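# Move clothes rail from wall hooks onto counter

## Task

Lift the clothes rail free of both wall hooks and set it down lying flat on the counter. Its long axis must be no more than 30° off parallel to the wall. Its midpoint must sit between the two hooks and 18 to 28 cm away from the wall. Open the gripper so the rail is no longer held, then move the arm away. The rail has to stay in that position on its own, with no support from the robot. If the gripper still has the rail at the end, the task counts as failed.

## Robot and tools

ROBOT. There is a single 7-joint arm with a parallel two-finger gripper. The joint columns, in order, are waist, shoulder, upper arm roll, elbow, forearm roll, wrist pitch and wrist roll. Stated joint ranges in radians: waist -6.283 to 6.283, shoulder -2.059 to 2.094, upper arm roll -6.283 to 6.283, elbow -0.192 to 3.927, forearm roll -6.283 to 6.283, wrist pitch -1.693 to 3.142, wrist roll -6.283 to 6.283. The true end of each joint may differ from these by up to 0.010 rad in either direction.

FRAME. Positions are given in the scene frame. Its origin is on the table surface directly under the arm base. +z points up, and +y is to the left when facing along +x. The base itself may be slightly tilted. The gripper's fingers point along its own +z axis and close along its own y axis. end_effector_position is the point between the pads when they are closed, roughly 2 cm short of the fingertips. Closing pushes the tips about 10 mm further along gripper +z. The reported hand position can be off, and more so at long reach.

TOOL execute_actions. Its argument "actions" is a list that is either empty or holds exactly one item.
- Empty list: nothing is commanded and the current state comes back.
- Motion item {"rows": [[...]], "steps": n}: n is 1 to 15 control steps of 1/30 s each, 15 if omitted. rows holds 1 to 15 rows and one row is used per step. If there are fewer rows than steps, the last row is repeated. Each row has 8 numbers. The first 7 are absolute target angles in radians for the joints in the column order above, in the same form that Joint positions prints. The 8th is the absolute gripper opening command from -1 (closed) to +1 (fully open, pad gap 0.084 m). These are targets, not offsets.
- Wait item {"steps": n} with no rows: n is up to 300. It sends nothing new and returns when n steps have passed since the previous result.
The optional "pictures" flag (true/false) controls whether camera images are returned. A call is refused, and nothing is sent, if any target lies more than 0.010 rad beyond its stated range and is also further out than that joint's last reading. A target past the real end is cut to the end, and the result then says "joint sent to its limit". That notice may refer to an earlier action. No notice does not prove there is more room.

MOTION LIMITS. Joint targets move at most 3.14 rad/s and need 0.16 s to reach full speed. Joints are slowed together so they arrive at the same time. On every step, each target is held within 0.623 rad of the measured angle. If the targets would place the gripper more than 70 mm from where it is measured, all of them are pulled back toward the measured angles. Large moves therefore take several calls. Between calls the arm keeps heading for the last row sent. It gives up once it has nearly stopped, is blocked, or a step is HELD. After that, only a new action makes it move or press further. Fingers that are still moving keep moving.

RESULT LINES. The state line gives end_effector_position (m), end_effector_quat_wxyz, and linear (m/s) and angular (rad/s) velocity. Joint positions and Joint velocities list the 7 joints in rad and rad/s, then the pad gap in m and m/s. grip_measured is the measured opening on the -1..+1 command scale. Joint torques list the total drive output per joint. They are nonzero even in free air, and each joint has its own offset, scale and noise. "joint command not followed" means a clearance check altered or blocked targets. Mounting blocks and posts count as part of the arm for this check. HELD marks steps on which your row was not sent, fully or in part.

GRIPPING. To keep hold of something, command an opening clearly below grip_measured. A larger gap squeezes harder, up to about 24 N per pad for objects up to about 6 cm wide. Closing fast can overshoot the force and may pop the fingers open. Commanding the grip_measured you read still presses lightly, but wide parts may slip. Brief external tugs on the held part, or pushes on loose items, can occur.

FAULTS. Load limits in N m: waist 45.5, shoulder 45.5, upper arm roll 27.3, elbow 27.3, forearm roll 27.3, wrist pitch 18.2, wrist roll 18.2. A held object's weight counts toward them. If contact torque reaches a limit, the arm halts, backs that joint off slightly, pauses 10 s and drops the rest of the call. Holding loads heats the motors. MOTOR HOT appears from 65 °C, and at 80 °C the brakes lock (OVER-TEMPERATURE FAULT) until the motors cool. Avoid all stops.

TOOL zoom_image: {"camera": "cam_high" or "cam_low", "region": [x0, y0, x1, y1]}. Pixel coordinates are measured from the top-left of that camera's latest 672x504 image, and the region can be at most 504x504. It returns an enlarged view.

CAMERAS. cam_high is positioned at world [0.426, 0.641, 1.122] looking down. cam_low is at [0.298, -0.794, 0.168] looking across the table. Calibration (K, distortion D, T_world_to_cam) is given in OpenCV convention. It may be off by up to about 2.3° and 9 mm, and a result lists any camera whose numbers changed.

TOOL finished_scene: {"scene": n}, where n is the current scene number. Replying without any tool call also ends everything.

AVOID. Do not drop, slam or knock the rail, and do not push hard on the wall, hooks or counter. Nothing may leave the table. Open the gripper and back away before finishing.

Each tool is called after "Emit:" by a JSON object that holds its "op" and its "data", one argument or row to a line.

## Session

Emit:
{"op": "execute_actions", "data": {
  "actions": []
}}

Scene clock: 0.00 s of 4700.00 s.
end_effector_position=(+0.0318, +0.4303, +0.2285) grip_measured=+1.00 end_effector_quat_wxyz=(-0.038, +0.920, -0.344, -0.187) end_effector_velocity=(+0.000, +0.000, +0.000) end_effector_angular_velocity=(+0.000, +0.000, -0.001)
Joint positions: [ 1.384 -0.3    0.348  0.367  0.363  0.227  1.938  0.084]
Joint velocities: [ 0.     0.    -0.     0.001  0.     0.     0.    -0.   ]
Joint torques (N m, as the arm reports them, + toward a larger angle): no reading
Motor temperatures (°C, as the motors report them): [28 30 29 30 27 30 27]

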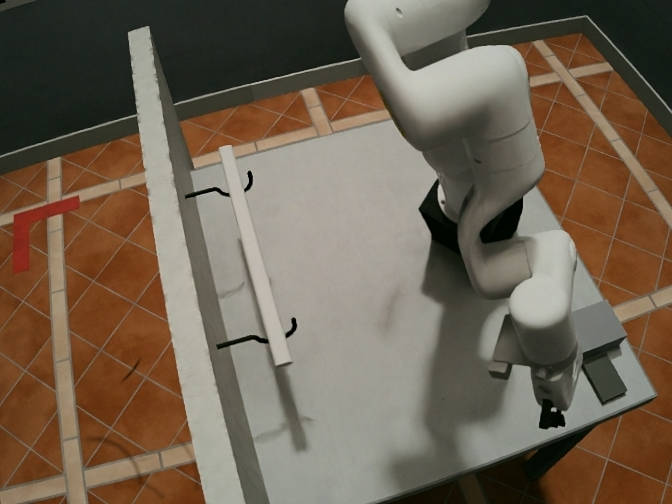

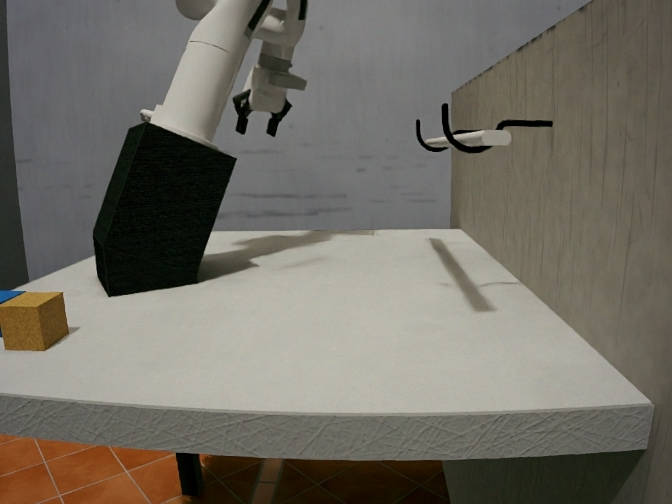

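Emit:
{"op": "execute_actions", "data": {
  "actions": [
    {"rows":[[0.4,-0.6,0,0.4,0,0.6,1.4,1]],"steps":15}
  ],
  "pictures": false
}}

Emit:
{"op": "execute_actions", "data": {
  "actions": [
    {"steps":20}
  ],
  "pictures": false
}}

Scene clock: 13.77 s of 4700.00 s.
end_effector_position=(+0.1997, +0.3873, +0.2171) grip_measured=+1.00 end_effector_quat_wxyz=(-0.038, +0.921, -0.373, -0.100) end_effector_velocity=(+0.372, -0.189, -0.014) end_effector_angular_velocity=(-0.263, -0.330, -0.297)
Joint positions: [ 1.07  -0.426  0.202  0.381  0.211  0.383  1.713  0.084]
Joint velocities: [-0.803 -0.244 -0.282  0.026 -0.295  0.303 -0.436 -0.   ]
Joint torques (N m, as the arm reports them, + toward a larger angle): [  3.83 -10.55   2.67   9.92  -0.33  -1.17  -0.75]
Motor temperatures (°C, as the motors report them): [29 31 30 34 27 30 27]
Steps of this call (steps 1 to 90: nothing new was sent; then 10.27 s passed at rest; steps 91 to 105: all 15 steps of this action). Readings (joint positions):
91: [1.384 -0.300 0.348 0.367 0.363 0.227 1.938]
92: [1.382 -0.301 0.347 0.367 0.361 0.229 1.935]
94: [1.353 -0.315 0.334 0.368 0.343 0.249 1.908]
98: [1.251 -0.361 0.277 0.374 0.289 0.303 1.828]
105: the state above

Scene clock: 14.43 s of 4700.00 s.
end_effector_position=(+0.3876, +0.1922, +0.2395) grip_measured=+1.00 end_effector_quat_wxyz=(+0.022, +0.871, -0.490, +0.029) end_effector_velocity=(+0.167, -0.370, +0.090) end_effector_angular_velocity=(-0.386, -0.191, -0.412)
Joint positions: [ 0.513 -0.571  0.033  0.397  0.035  0.564  1.452  0.084]
Joint velocities: [-0.845 -0.217 -0.251  0.024 -0.262  0.27  -0.388  0.   ]
Joint torques (N m, as the arm reports them, + toward a larger angle): [ 1.15 -9.79 -2.09 11.71  0.06 -1.12 -0.26]
Motor temperatures (°C, as the motors report them): [29 31 30 34 27 30 27]
Steps of this call (steps 1 to 20: the robot went on to your last target). Readings (joint positions):
1: [1.043 -0.434 0.192 0.382 0.201 0.393 1.698]
2: [1.016 -0.442 0.183 0.383 0.192 0.403 1.685]
4: [0.961 -0.456 0.167 0.384 0.174 0.421 1.658]
8: [0.849 -0.485 0.134 0.387 0.140 0.456 1.607]
20: the state above

Emit:
{"op": "execute_actions", "data": {
  "actions": [
    {"rows":[[-0.081,-0.415,0,0.487,0,0.632,1.374,1]],"steps":15}
  ],
  "pictures": false
}}

Emit:
{"op": "execute_actions", "data": {
  "actions": [
    {"steps":20}
  ]
}}

Scene clock: 17.97 s of 4700.00 s.
end_effector_position=(+0.4247, -0.0150, +0.2549) grip_measured=+1.00 end_effector_quat_wxyz=(+0.115, +0.740, -0.659, +0.073) end_effector_velocity=(-0.030, -0.326, +0.024) end_effector_angular_velocity=(-0.242, +0.031, -0.794)
Joint positions: [-0.009 -0.442 -0.001  0.474  0.     0.627  1.378  0.084]
Joint velocities: [-0.807  0.314 -0.033  0.139  0.001  0.052 -0.04  -0.   ]
Joint torques (N m, as the arm reports them, + toward a larger angle): [  6.95 -11.91  -2.7   11.36   0.04  -1.06   0.  ]
Motor temperatures (°C, as the motors report them): [29 31 29 35 27 30 27]
Steps of this call (steps 1 to 30: the robot went on to your last target; steps 31 to 91: nothing new was sent; steps 92 to 106: all 15 steps of this action). Readings (joint positions):
92: [0.400 -0.600 0.000 0.400 -0.000 0.600 1.400]
93: [0.398 -0.599 0.000 0.400 -0.000 0.600 1.400]
95: [0.367 -0.588 0.003 0.407 -0.000 0.602 1.398]
99: [0.226 -0.533 -0.001 0.432 0.000 0.612 1.391]
106: the state above

Scene clock: 18.63 s of 4700.00 s.
end_effector_position=(+0.4216, -0.0424, +0.2574) grip_measured=+1.00 end_effector_quat_wxyz=(+0.127, +0.717, -0.682, +0.075) end_effector_velocity=(-0.000, -0.001, -0.000) end_effector_angular_velocity=(-0.000, -0.000, -0.005)
Joint positions: [-0.081 -0.415  0.     0.487 -0.     0.632  1.374  0.084]
Joint velocities: [-0.002  0.001 -0.001  0.     0.     0.     0.002  0.   ]
Joint torques (N m, as the arm reports them, + toward a larger angle): [-2.04 -9.81 -5.56 11.64  0.2  -1.05 -0.35]
Motor temperatures (°C, as the motors report them): [29 31 29 35 27 30 27]
Steps of this call (steps 1 to 20: the robot went on to your last target). Readings (joint positions):
1: [-0.032 -0.434 -0.002 0.478 0.000 0.629 1.377]
2: [-0.047 -0.428 -0.003 0.480 0.000 0.630 1.376]
4: [-0.064 -0.421 -0.001 0.483 0.000 0.631 1.375]
8: [-0.075 -0.417 0.001 0.486 -0.000 0.632 1.374]
20: the state above

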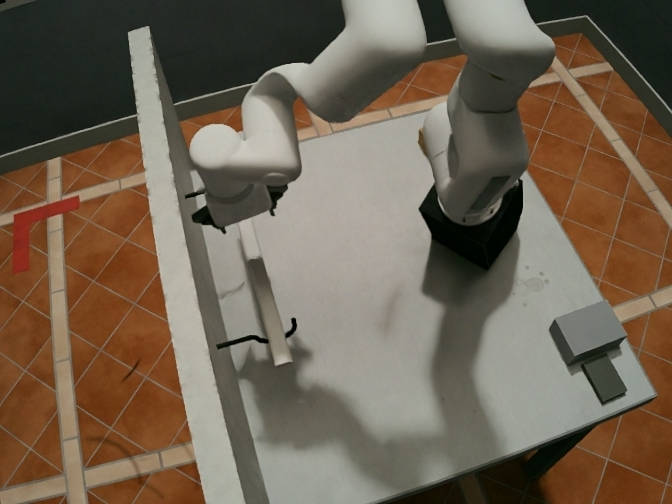

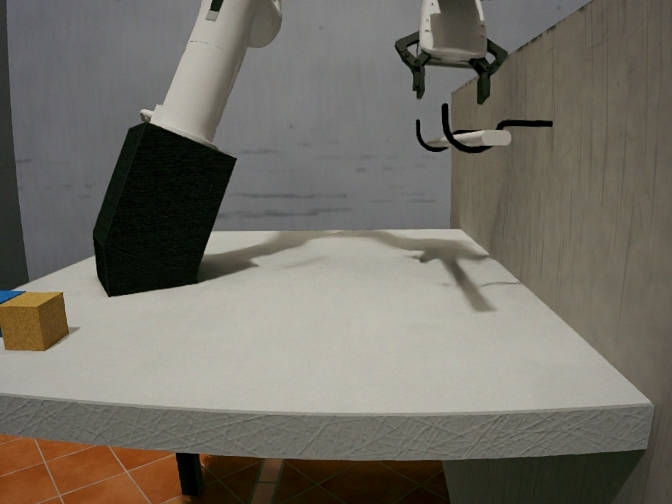

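Emit:
{"op": "execute_actions", "data": {
  "actions": [
    {"rows":[[-0.041,-0.144,0,0.474,0,0.348,1.374,1]],"steps":15}
  ]
}}

Scene clock: 24.37 s of 4700.00 s.
end_effector_position=(+0.4232, -0.0496, +0.1801) grip_measured=+1.00 end_effector_quat_wxyz=(+0.124, +0.730, -0.669, +0.070) end_effector_velocity=(+0.012, -0.002, -0.011) end_effector_angular_velocity=(-0.002, -0.038, +0.017)
Joint positions: [-0.042 -0.152 -0.     0.475  0.     0.356  1.374  0.084]
Joint velocities: [ 0.008  0.054 -0.003  0.01   0.    -0.086 -0.001  0.   ]
Joint torques (N m, as the arm reports them, + toward a larger angle): [ -3.28 -12.06  -5.74   8.76   0.3   -0.98  -0.4 ]
Motor temperatures (°C, as the motors report them): [29 31 30 36 27 30 27]
Steps of this call (steps 1 to 15: the robot went on to your last target; steps 16 to 100: nothing new was sent; then 1.90 s passed at rest; steps 101 to 115: all 15 steps of this action). Readings (joint positions):
101: [-0.081 -0.415 -0.000 0.487 0.000 0.632 1.374]
102: [-0.081 -0.413 -0.000 0.487 0.000 0.629 1.374]
104: [-0.076 -0.386 -0.001 0.488 0.000 0.595 1.374]
108: [-0.053 -0.227 0.000 0.477 -0.000 0.439 1.374]
115: the state above

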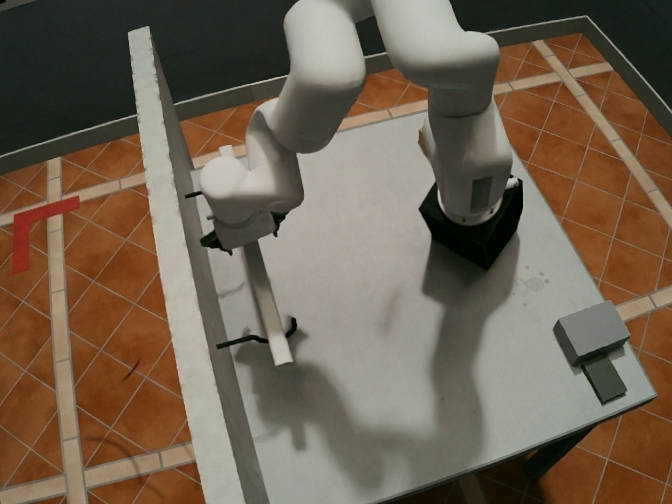

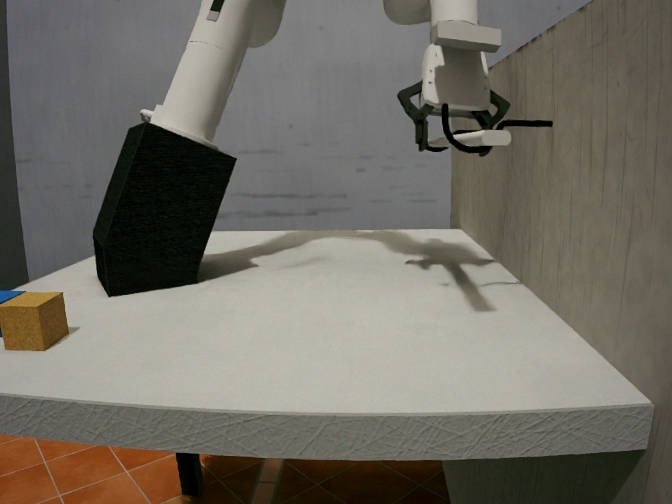

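Emit:
{"op": "execute_actions", "data": {
  "actions": [
    {"rows":[[-0.041,-0.144,0,0.474,0,0.348,1.374,-1]],"steps":15}
  ],
  "pictures": false
}}

Scene clock: 27.30 s of 4700.00 s.
end_effector_position=(+0.4233, -0.0497, +0.1780) grip_measured=-0.32 end_effector_quat_wxyz=(+0.123, +0.730, -0.669, +0.070) end_effector_velocity=(-0.001, +0.000, -0.001) end_effector_angular_velocity=(+0.000, +0.003, +0.002)
Joint positions: [-0.041 -0.144  0.     0.475  0.     0.347  1.374  0.03 ]
Joint velocities: [ 0.001 -0.    -0.    -0.002 -0.001  0.001 -0.001 -0.   ]
Joint torques (N m, as the arm reports them, + toward a larger angle): [ -3.52 -11.78  -5.78   7.57  -0.23  -0.49  -0.62]
Motor temperatures (°C, as the motors report them): [29 31 30 36 27 30 27]
Steps of this call (steps 1 to 15: the robot went on to your last target; steps 16 to 73: nothing new was sent; steps 74 to 88: all 15 steps of this action). Readings (joint positions):
74: [-0.041 -0.144 0.000 0.474 0.000 0.348 1.374]
75: [-0.041 -0.144 0.000 0.474 0.000 0.348 1.374]
77: [-0.041 -0.144 -0.000 0.474 0.000 0.348 1.374]
81: [-0.041 -0.144 0.000 0.474 0.000 0.348 1.374]
88: the state above

Gripped (3 cm). Lift back to the pre-grasp height.

Emit:
{"op": "execute_actions", "data": {
  "actions": [
    {"rows":[[-0.081,-0.415,0,0.487,0,0.632,1.374,-1]],"steps":15}
  ]
}}

Scene clock: 31.00 s of 4700.00 s.
end_effector_position=(+0.4202, -0.0428, +0.2540) grip_measured=-0.35 end_effector_quat_wxyz=(+0.128, +0.717, -0.681, +0.073) end_effector_velocity=(-0.011, +0.003, +0.013) end_effector_angular_velocity=(+0.002, +0.026, -0.016)
Joint positions: [-0.08  -0.407  0.     0.484 -0.     0.625  1.374  0.029]
Joint velocities: [-0.009 -0.056  0.002 -0.003  0.001  0.082 -0.     0.   ]
Joint torques (N m, as the arm reports them, + toward a larger angle): [ -2.28 -10.67  -6.01  12.74   0.13  -1.1   -0.31]
Motor temperatures (°C, as the motors report them): [29 31 30 35 27 30 27]
Steps of this call (steps 1 to 15: the robot went on to your last target; steps 16 to 90: nothing new was sent; then 0.20 s passed at rest; steps 91 to 105: all 15 steps of this action). Readings (joint positions):
91: [-0.041 -0.144 0.000 0.474 -0.000 0.348 1.374]
92: [-0.041 -0.146 0.000 0.474 -0.000 0.351 1.374]
94: [-0.046 -0.172 0.001 0.471 -0.000 0.387 1.374]
98: [-0.069 -0.329 -0.001 0.480 -0.000 0.543 1.374]
105: the state above

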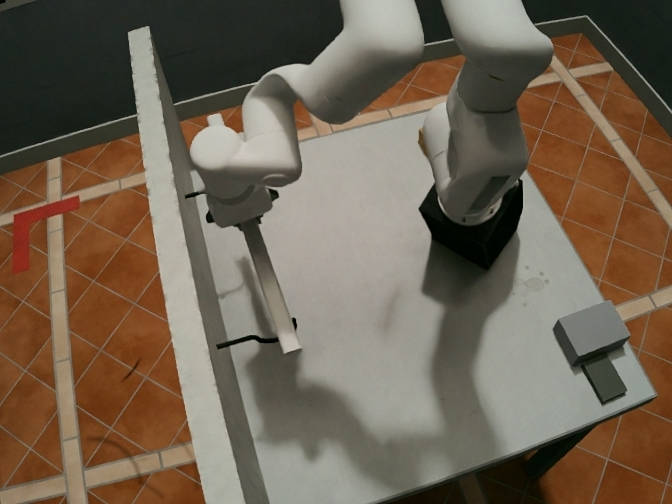

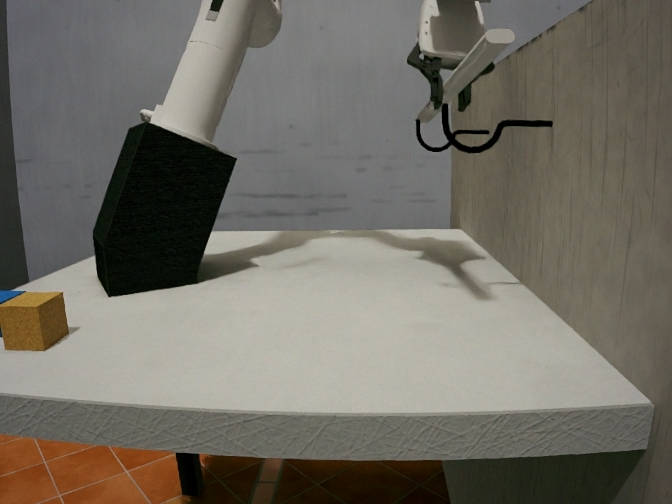

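Emit:
{"op": "execute_actions", "data": {
  "actions": [
    {"rows":[[-0.114,-0.5546,0,0.5561,0,0.8407,1.374,-1]],"steps":15}
  ]
}}

Scene clock: 42.40 s of 4700.00 s.
end_effector_position=(+0.4232, -0.0378, +0.3146) grip_measured=-0.35 end_effector_quat_wxyz=(+0.130, +0.705, -0.692, +0.078) end_effector_velocity=(-0.001, +0.001, +0.011) end_effector_angular_velocity=(-0.002, +0.004, -0.009)
Joint positions: [-0.113 -0.551  0.     0.553  0.     0.836  1.374  0.029]
Joint velocities: [-0.006 -0.023  0.001  0.017 -0.001  0.046  0.003 -0.   ]
Joint torques (N m, as the arm reports them, + toward a larger angle): [-1.86 -9.55 -6.3  14.22 -0.25 -1.27 -0.36]
Motor temperatures (°C, as the motors report them): [29 31 30 38 27 30 27]
Steps of this call (steps 1 to 15: the robot went on to your last target; steps 16 to 90: nothing new was sent; then 7.90 s passed at rest; steps 91 to 105: all 15 steps of this action). Readings (joint positions):
91: [-0.081 -0.415 0.000 0.487 -0.000 0.632 1.374]
92: [-0.081 -0.416 0.000 0.488 -0.000 0.635 1.374]
94: [-0.086 -0.435 0.001 0.495 0.000 0.669 1.374]
98: [-0.107 -0.525 -0.001 0.544 0.000 0.789 1.374]
105: the state above

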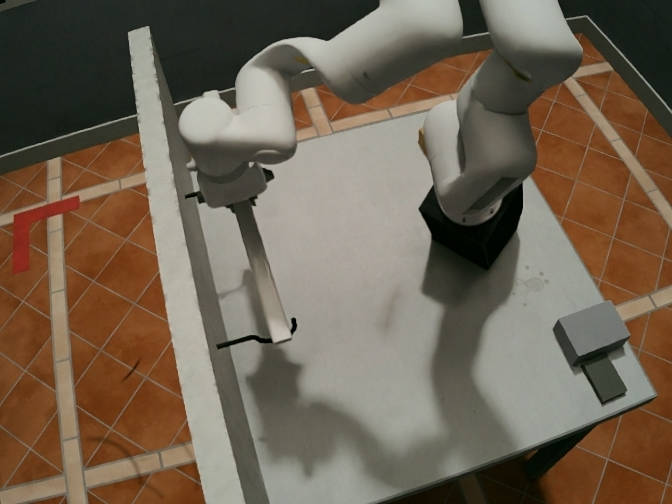

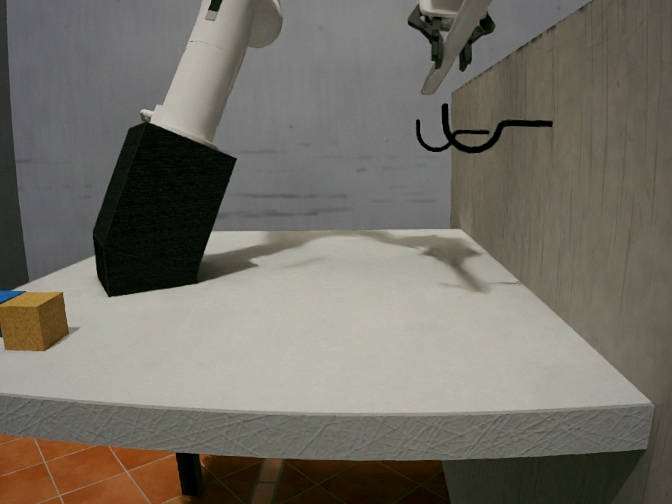

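Emit:
{"op": "execute_actions", "data": {
  "actions": [
    {"rows":[[-0.111,-1.0464,0,0.0992,0,0.8756,1.374,-1]],"steps":15}
  ],
  "pictures": false
}}

Emit:
{"op": "execute_actions", "data": {
  "actions": [
    {"steps":20}
  ]
}}

Scene clock: 47.10 s of 4700.00 s.
end_effector_position=(+0.3011, -0.0252, +0.2846) grip_measured=-0.35 end_effector_quat_wxyz=(+0.130, +0.706, -0.692, +0.078) end_effector_velocity=(-0.092, +0.002, -0.048) end_effector_angular_velocity=(-0.002, -0.008, +0.006)
Joint positions: [-0.111 -1.009 -0.     0.131 -0.     0.874  1.374  0.029]
Joint velocities: [ 0.004 -0.386  0.002 -0.356 -0.     0.021  0.002 -0.   ]
Joint torques (N m, as the arm reports them, + toward a larger angle): [ 1.38  0.53 -3.25 17.73 -0.36 -1.39 -0.34]
Motor temperatures (°C, as the motors report them): [29 31 30 39 27 30 27]
Steps of this call (steps 1 to 15: the robot went on to your last target; steps 16 to 90: nothing new was sent; then 1.20 s passed at rest; steps 91 to 105: all 15 steps of this action). Readings (joint positions):
91: [-0.114 -0.555 -0.000 0.556 0.000 0.841 1.374]
92: [-0.114 -0.556 0.000 0.554 -0.000 0.841 1.374]
94: [-0.114 -0.587 0.000 0.527 0.000 0.842 1.374]
98: [-0.113 -0.760 -0.000 0.366 -0.000 0.855 1.374]
105: the state above

Scene clock: 47.77 s of 4700.00 s.
end_effector_position=(+0.2935, -0.0250, +0.2808) grip_measured=-0.35 end_effector_quat_wxyz=(+0.129, +0.706, -0.692, +0.079) end_effector_velocity=(-0.000, +0.000, -0.000) end_effector_angular_velocity=(-0.000, -0.001, -0.003)
Joint positions: [-0.111 -1.046  0.     0.099 -0.     0.876  1.374  0.029]
Joint velocities: [-0.    -0.002 -0.    -0.001  0.    -0.     0.003 -0.   ]
Joint torques (N m, as the arm reports them, + toward a larger angle): [ 1.66 -2.15 -3.13 14.48 -0.05 -1.16 -0.46]
Motor temperatures (°C, as the motors report them): [29 31 30 39 27 30 27]
Steps of this call (steps 1 to 20: the robot went on to your last target). Readings (joint positions):
1: [-0.111 -1.020 -0.000 0.122 -0.000 0.875 1.374]
2: [-0.111 -1.027 -0.000 0.116 -0.000 0.875 1.374]
4: [-0.111 -1.036 -0.000 0.110 0.000 0.875 1.374]
8: [-0.111 -1.043 0.000 0.103 0.000 0.875 1.374]
20: the state above

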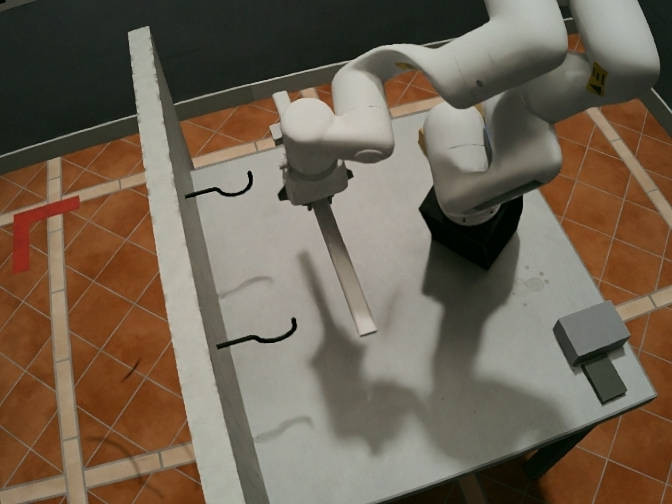

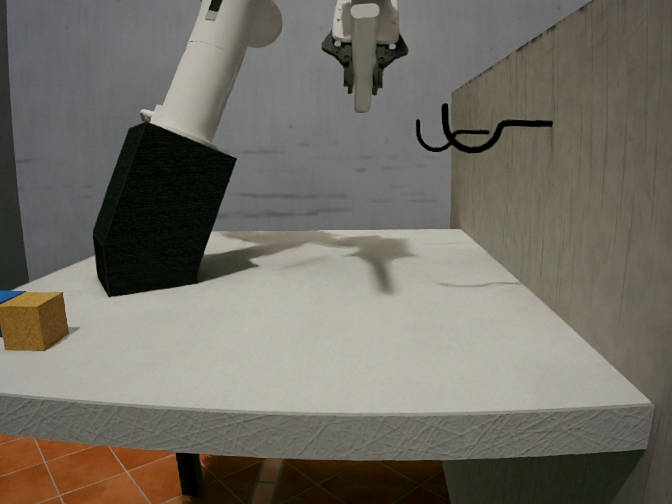

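Emit:
{"op": "execute_actions", "data": {
  "actions": [
    {"rows":[[0.1575,0.1524,0,0.2538,0,-0.0386,1.612,-1]],"steps":15}
  ],
  "pictures": false
}}

Emit:
{"op": "execute_actions", "data": {
  "actions": [
    {"steps":30}
  ]
}}

Scene clock: 52.63 s of 4700.00 s.
end_effector_position=(+0.3690, +0.0046, +0.1872) grip_measured=-0.35 end_effector_quat_wxyz=(+0.083, +0.717, -0.686, +0.089) end_effector_velocity=(-0.106, +0.001, -0.367) end_effector_angular_velocity=(+0.075, +0.494, -0.089)
Joint positions: [ 0.084 -0.405  0.     0.214  0.     0.272  1.546  0.029]
Joint velocities: [ 0.253  1.671  0.008  0.127 -0.003 -1.044  0.217 -0.002]
Joint torques (N m, as the arm reports them, + toward a larger angle): [ -2.57 -10.71  -4.18   6.9    0.41  -0.19  -0.76]
Motor temperatures (°C, as the motors report them): [29 31 30 40 27 31 27]
Steps of this call (steps 1 to 15: the robot went on to your last target; steps 16 to 90: nothing new was sent; then 1.37 s passed at rest; steps 91 to 105: all 15 steps of this action). Readings (joint positions):
91: [-0.111 -1.046 0.000 0.099 -0.000 0.876 1.374]
92: [-0.110 -1.045 -0.000 0.100 -0.000 0.873 1.375]
94: [-0.097 -1.014 -0.001 0.107 -0.000 0.840 1.388]
98: [-0.016 -0.815 -0.000 0.156 -0.000 0.641 1.458]
105: the state above

Scene clock: 53.63 s of 4700.00 s.
end_effector_position=(+0.2926, -0.0022, +0.0690) grip_measured=-0.35 end_effector_quat_wxyz=(+0.151, +0.708, -0.690, +0.012) end_effector_velocity=(-0.001, +0.000, -0.001) end_effector_angular_velocity=(-0.000, +0.003, -0.001)
Joint positions: [ 0.157  0.152 -0.     0.254 -0.    -0.039  1.612  0.029]
Joint velocities: [ 0.     0.003  0.001  0.    -0.     0.     0.001  0.   ]
Joint torques (N m, as the arm reports them, + toward a larger angle): [ -2.45 -12.01  -4.35   2.34   0.58  -0.76  -0.32]
Motor temperatures (°C, as the motors report them): [29 31 30 39 27 31 27]
Steps of this call (steps 1 to 30: the robot went on to your last target). Readings (joint positions):
1: [0.092 -0.350 0.001 0.218 -0.000 0.240 1.553]
2: [0.098 -0.299 0.001 0.220 -0.000 0.212 1.559]
4: [0.111 -0.200 0.000 0.226 -0.000 0.158 1.570]
8: [0.136 -0.006 0.000 0.242 -0.000 0.050 1.593]
30: the state above

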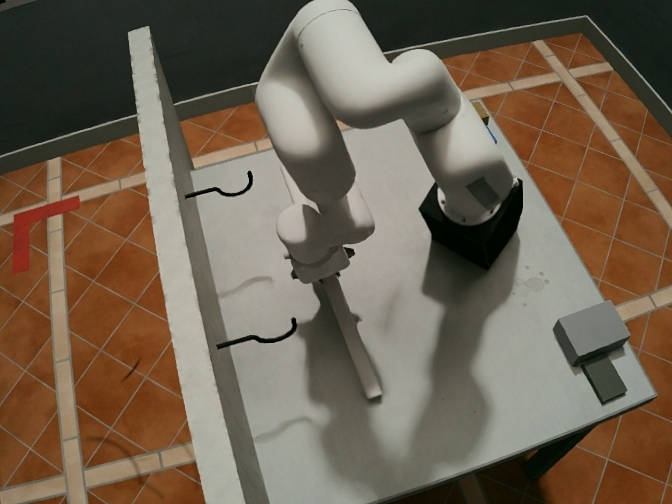

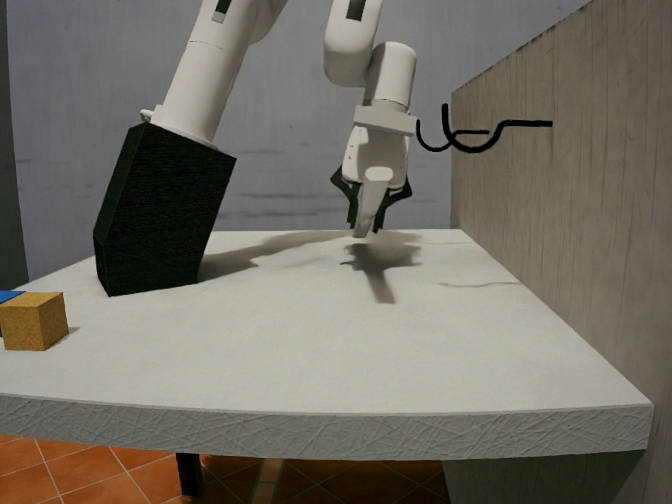

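Emit:
{"op": "execute_actions", "data": {
  "actions": [
    {"rows":[[0.182,0.4475,0,0.3807,0,-0.2068,1.637,-1]],"steps":15}
  ]
}}

Scene clock: 57.93 s of 4700.00 s.
end_effector_position=(+0.2931, -0.0064, +0.0123) grip_measured=-0.35 end_effector_quat_wxyz=(+0.150, +0.708, -0.690, +0.010) end_effector_velocity=(+0.010, -0.001, -0.013) end_effector_angular_velocity=(+0.001, -0.028, +0.002)
Joint positions: [ 0.181  0.439  0.     0.377 -0.    -0.202  1.636  0.029]
Joint velocities: [ 0.005  0.062 -0.003  0.039  0.    -0.051  0.007 -0.   ]
Joint torques (N m, as the arm reports them, + toward a larger angle): [ -3.27 -13.94  -5.33   0.23   0.91  -0.69  -0.02]
Motor temperatures (°C, as the motors report them): [29 31 30 38 27 30 27]
Steps of this call (steps 1 to 15: the robot went on to your last target; steps 16 to 90: nothing new was sent; then 0.80 s passed at rest; steps 91 to 105: all 15 steps of this action). Readings (joint positions):
91: [0.158 0.152 -0.000 0.254 0.000 -0.039 1.612]
92: [0.158 0.154 -0.000 0.255 0.000 -0.040 1.612]
94: [0.160 0.184 -0.000 0.268 0.000 -0.060 1.615]
98: [0.175 0.358 0.000 0.343 -0.000 -0.154 1.629]
105: the state above

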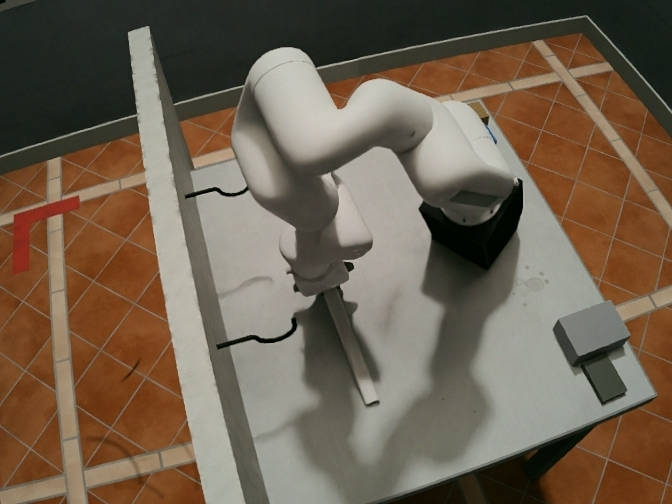

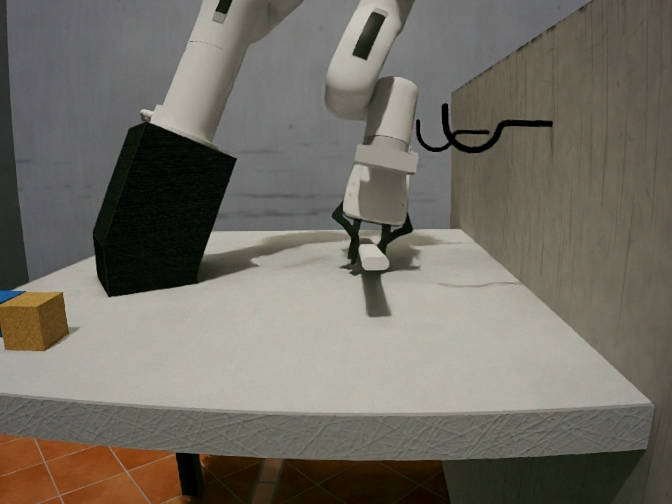

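Emit:
{"op": "execute_actions", "data": {
  "actions": [
    {"rows":[[0.187,0.5065,0,0.4061,0,-0.2404,1.642,-1]],"steps":15}
  ]
}}

Scene clock: 64.97 s of 4700.00 s.
end_effector_position=(+0.2939, -0.0072, +0.0024) grip_measured=-0.35 end_effector_quat_wxyz=(+0.146, +0.708, -0.691, +0.014) end_effector_velocity=(+0.001, +0.001, -0.000) end_effector_angular_velocity=(+0.001, +0.003, -0.000)
Joint positions: [ 0.186  0.488 -0.001  0.397  0.    -0.24   1.642  0.029]
Joint velocities: [ 0.002 -0.003  0.001  0.003  0.     0.008  0.002  0.   ]
Joint torques (N m, as the arm reports them, + toward a larger angle): [-0.99  8.5  -2.27 12.08  0.25  1.53  0.02]
Motor temperatures (°C, as the motors report them): [29 32 30 36 27 30 27]
Steps of this call (steps 1 to 15: the robot went on to your last target; steps 16 to 90: nothing new was sent; then 3.53 s passed at rest; steps 91 to 105: all 15 steps of this action). Readings (joint positions):
91: [0.182 0.448 0.000 0.381 -0.000 -0.207 1.637]
92: [0.182 0.449 -0.000 0.381 -0.000 -0.208 1.637]
94: [0.184 0.471 -0.000 0.392 0.000 -0.222 1.639]
98: [0.186 0.487 -0.001 0.395 0.000 -0.240 1.641]
105: the state above

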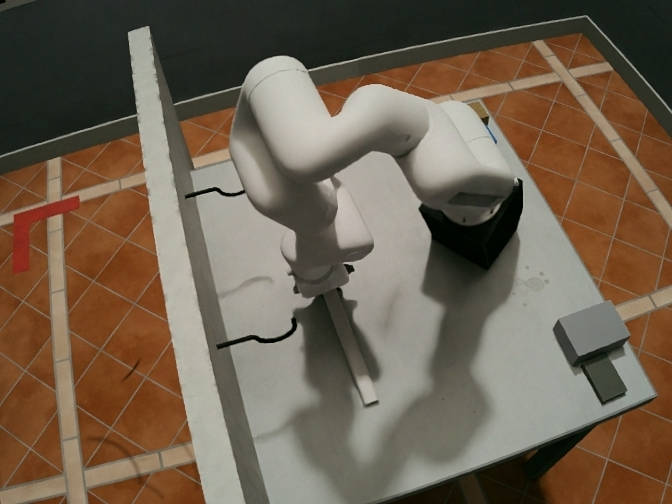

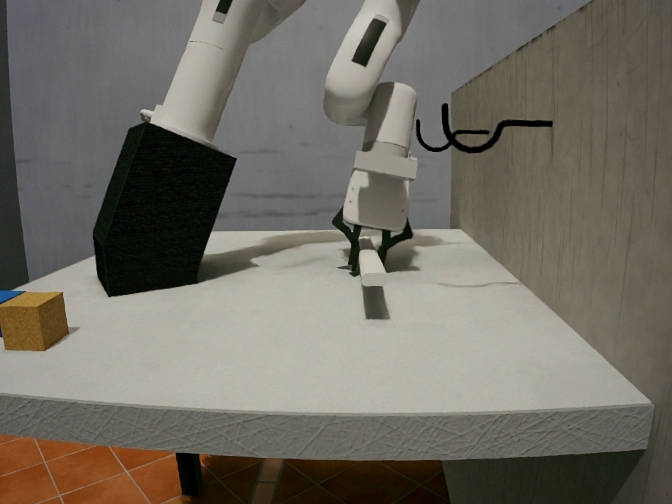

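Emit:
{"op": "execute_actions", "data": {
  "actions": [
    {"rows":[[0.186,0.485,0,0.396,0,-0.238,1.642,1]],"steps":15}
  ]
}}

Scene clock: 67.80 s of 4700.00 s.
end_effector_position=(+0.2954, -0.0037, +0.0010) grip_measured=+1.00 end_effector_quat_wxyz=(+0.145, +0.710, -0.689, +0.012) end_effector_velocity=(-0.019, -0.020, +0.010) end_effector_angular_velocity=(-0.033, +0.019, -0.044)
Joint positions: [ 0.188  0.49   0.005  0.403 -0.001 -0.238  1.642  0.084]
Joint velocities: [-0.012 -0.018 -0.03  -0.047  0.007  0.002  0.001 -0.   ]
Joint torques (N m, as the arm reports them, + toward a larger angle): [ -3.62 -13.81  -4.89   0.59   0.59  -0.77  -0.21]
Motor temperatures (°C, as the motors report them): [29 31 30 36 27 30 27]
Steps of this call (steps 1 to 15: the robot went on to your last target; steps 16 to 70: nothing new was sent; steps 71 to 85: all 15 steps of this action). Readings (joint positions):
71: [0.187 0.488 -0.000 0.397 0.000 -0.240 1.642]
72: [0.187 0.487 -0.000 0.395 0.000 -0.239 1.642]
74: [0.187 0.483 0.000 0.390 0.000 -0.235 1.642]
78: [0.186 0.487 -0.001 0.392 0.001 -0.236 1.643]
85: the state above

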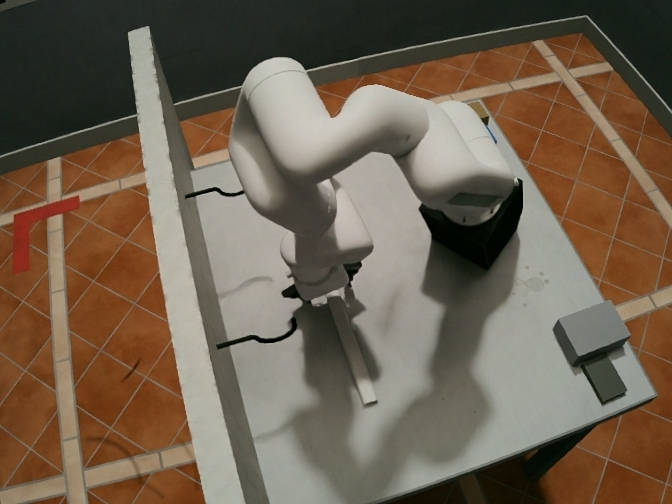

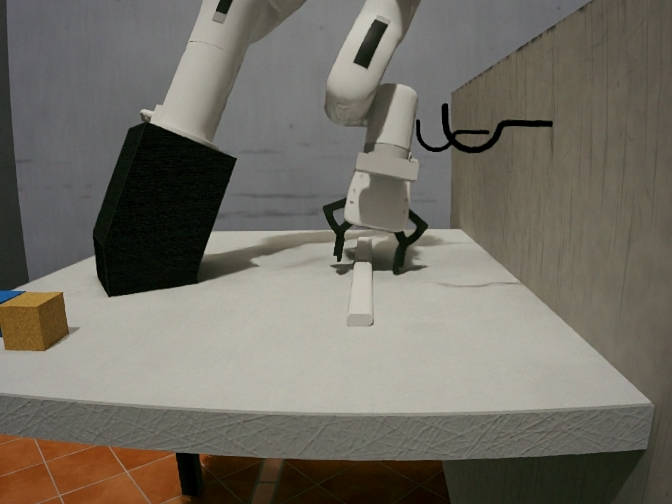

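The rail is now flat. I'll lift clear and look again.

Emit:
{"op": "execute_actions", "data": {
  "actions": [
    {"rows":[[0.1575,0.05,0,0.2538,0,-0.0386,1.612,1]],"steps":15}
  ],
  "pictures": false
}}

Emit:
{"op": "execute_actions", "data": {
  "actions": [
    {"steps":20}
  ]
}}

Scene clock: 70.60 s of 4700.00 s.
end_effector_position=(+0.3292, +0.0056, +0.0873) grip_measured=+1.00 end_effector_quat_wxyz=(+0.114, +0.714, -0.689, +0.044) end_effector_velocity=(-0.016, +0.002, +0.026) end_effector_angular_velocity=(-0.002, +0.021, +0.002)
Joint positions: [ 0.159  0.068 -0.     0.26   0.    -0.048  1.613  0.084]
Joint velocities: [-0.009 -0.154  0.004 -0.076 -0.     0.098 -0.012 -0.   ]
Joint torques (N m, as the arm reports them, + toward a larger angle): [ -2.28 -10.33  -4.     4.27   0.62  -1.03  -0.31]
Motor temperatures (°C, as the motors report them): [29 32 30 36 27 30 27]
Steps of this call (steps 1 to 15: the robot went on to your last target; steps 16 to 69: nothing new was sent; steps 70 to 84: all 15 steps of this action). Readings (joint positions):
70: [0.186 0.485 0.000 0.396 -0.000 -0.238 1.642]
71: [0.186 0.483 0.000 0.395 -0.000 -0.237 1.642]
73: [0.184 0.454 0.000 0.384 -0.000 -0.221 1.639]
77: [0.171 0.255 -0.000 0.322 0.000 -0.133 1.626]
84: the state above

Scene clock: 71.27 s of 4700.00 s.
end_effector_position=(+0.3297, +0.0061, +0.0907) grip_measured=+1.00 end_effector_quat_wxyz=(+0.113, +0.715, -0.689, +0.045) end_effector_velocity=(+0.000, -0.000, +0.000) end_effector_angular_velocity=(-0.000, -0.000, +0.000)
Joint positions: [ 0.158  0.05   0.     0.254 -0.    -0.039  1.612  0.084]
Joint velocities: [-0.001 -0.001 -0.    -0.    -0.     0.    -0.001  0.   ]
Joint torques (N m, as the arm reports them, + toward a larger angle): [ -2.01 -11.36  -4.14   3.64   0.53  -0.84  -0.35]
Motor temperatures (°C, as the motors report them): [29 32 30 35 27 30 27]
Steps of this call (steps 1 to 20: the robot went on to your last target). Readings (joint positions):
1: [0.158 0.064 0.000 0.258 -0.000 -0.045 1.613]
2: [0.158 0.060 0.000 0.256 -0.000 -0.043 1.613]
4: [0.158 0.056 0.000 0.255 -0.000 -0.041 1.612]
8: [0.158 0.053 0.000 0.254 -0.000 -0.039 1.612]
20: the state above

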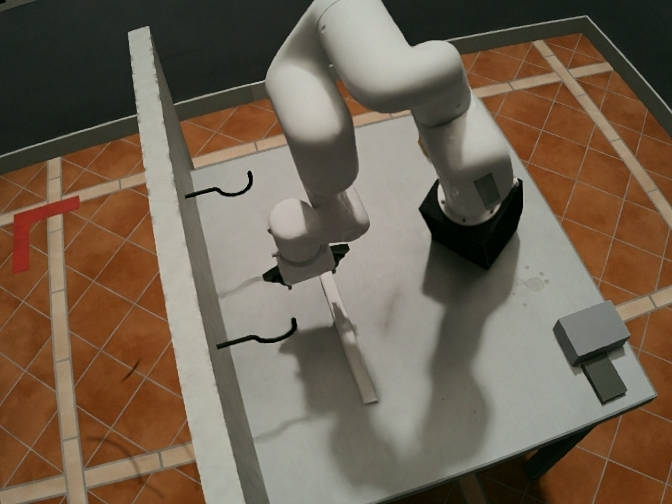

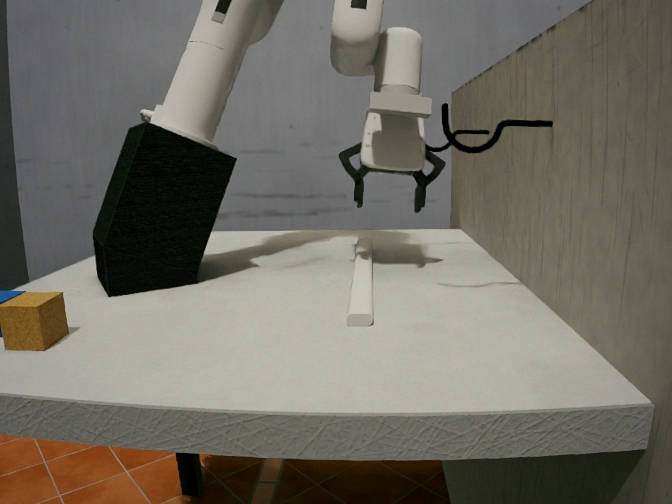

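The rail is down and released, but the gripper is still right above it. I'll move the arm clear first.

Emit:
{"op": "execute_actions", "data": {
  "actions": [
    {"rows":[[-0.114,-0.5546,0,0.5561,0,0.8407,1.374,1],[-0.114,-0.5546,0,0.5561,0,0.8407,1.374,1],[-0.114,-0.5546,0,0.5561,0,0.8407,1.374,1],[-0.114,-0.5546,0,0.5561,0,0.8407,1.374,1],[-0.114,-0.5546,0,0.5561,0,0.8407,1.374,1],[-0.114,-0.5546,0,0.5561,0,0.8407,1.374,1],[-0.114,-0.5546,0,0.5561,0,0.8407,1.374,1],[0.4,-0.6,0,0.4,0,0.6,1.4,1],[0.4,-0.6,0,0.4,0,0.6,1.4,1],[0.4,-0.6,0,0.4,0,0.6,1.4,1],[0.4,-0.6,0,0.4,0,0.6,1.4,1],[0.4,-0.6,0,0.4,0,0.6,1.4,1],[0.4,-0.6,0,0.4,0,0.6,1.4,1],[0.4,-0.6,0,0.4,0,0.6,1.4,1],[0.4,-0.6,0,0.4,0,0.6,1.4,1]],"steps":15}
  ],
  "pictures": false
}}

Scene clock: 79.83 s of 4700.00 s.
end_effector_position=(+0.4106, +0.0445, +0.1837) grip_measured=+1.00 end_effector_quat_wxyz=(+0.078, +0.769, -0.631, +0.070) end_effector_velocity=(+0.060, +0.341, +0.206) end_effector_angular_velocity=(+0.252, +0.035, +0.982)
Joint positions: [ 0.183 -0.31   0.001  0.364 -0.     0.329  1.487  0.084]
Joint velocities: [ 0.716 -0.947  0.006  0.125 -0.001  0.874 -0.284  0.   ]
Joint torques (N m, as the arm reports them, + toward a larger angle): [ -2.76 -10.87  -5.31   8.47   0.31  -1.21  -0.3 ]
Motor temperatures (°C, as the motors report them): [29 32 30 34 27 30 27]
Steps of this call (steps 1 to 15: the robot went on to your last target; steps 16 to 90: nothing new was sent; then 5.07 s passed at rest; steps 91 to 105: all 15 steps of this action). Readings (joint positions):
91: [0.157 0.050 0.000 0.254 -0.000 -0.039 1.612]
92: [0.157 0.048 0.000 0.254 -0.000 -0.036 1.611]
94: [0.144 0.021 0.002 0.266 -0.000 -0.001 1.598]
98: [0.092 -0.096 -0.000 0.328 0.000 0.120 1.555]
105: the state above

Emit:
{"op": "execute_actions", "data": {
  "actions": [
    {"steps":30}
  ]
}}

Scene clock: 86.33 s of 4700.00 s.
end_effector_position=(+0.4062, +0.1420, +0.2529) grip_measured=+1.00 end_effector_quat_wxyz=(+0.040, +0.856, -0.513, +0.051) end_effector_velocity=(+0.000, -0.000, +0.000) end_effector_angular_velocity=(+0.000, -0.001, -0.002)
Joint positions: [ 0.4   -0.6    0.     0.4    0.     0.6    1.4    0.084]
Joint velocities: [ 0.     0.    -0.001 -0.    -0.    -0.001  0.001  0.   ]
Joint torques (N m, as the arm reports them, + toward a larger angle): [ 0.25 -8.96 -2.08 12.24 -0.08 -1.04 -0.24]
Motor temperatures (°C, as the motors report them): [29 31 30 36 27 30 27]
Steps of this call (steps 1 to 30: the robot went on to your last target; steps 31 to 100: nothing new was sent; then 3.17 s passed at rest). Readings (joint positions):
1: [0.206 -0.342 0.001 0.369 -0.000 0.359 1.478]
2: [0.230 -0.373 0.001 0.372 -0.000 0.388 1.468]
4: [0.279 -0.437 0.001 0.380 -0.000 0.448 1.449]
8: [0.365 -0.553 0.002 0.395 -0.000 0.553 1.415]
100: the state above
The arm was judged still, so your last target was given up. Only a new action makes it travel on or press farther. Fingers that are still opening or closing keep moving.

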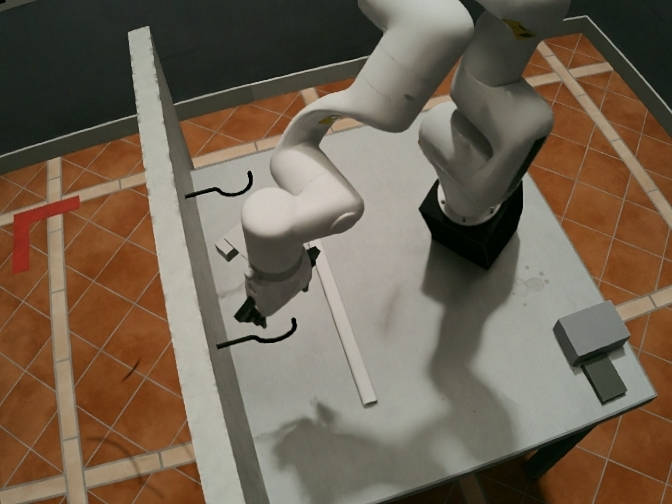

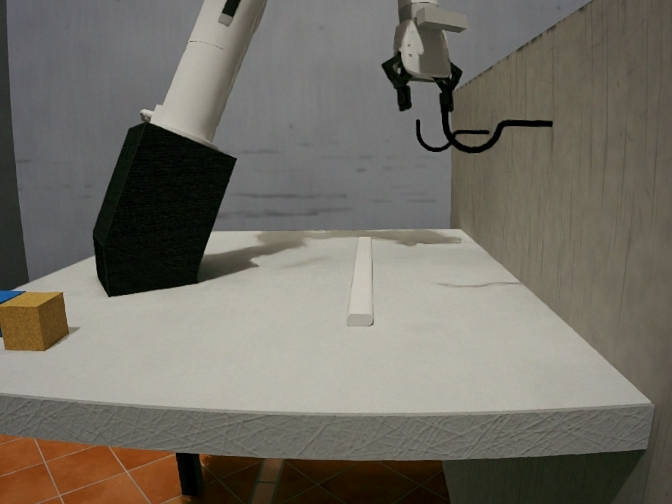

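The arm is clear of the rail, which lies flat and parallel in the same spot as in scene 1.

Emit:
{"op": "finished_scene", "data": {
  "scene": 2
}}

The scene is finished: the task was done.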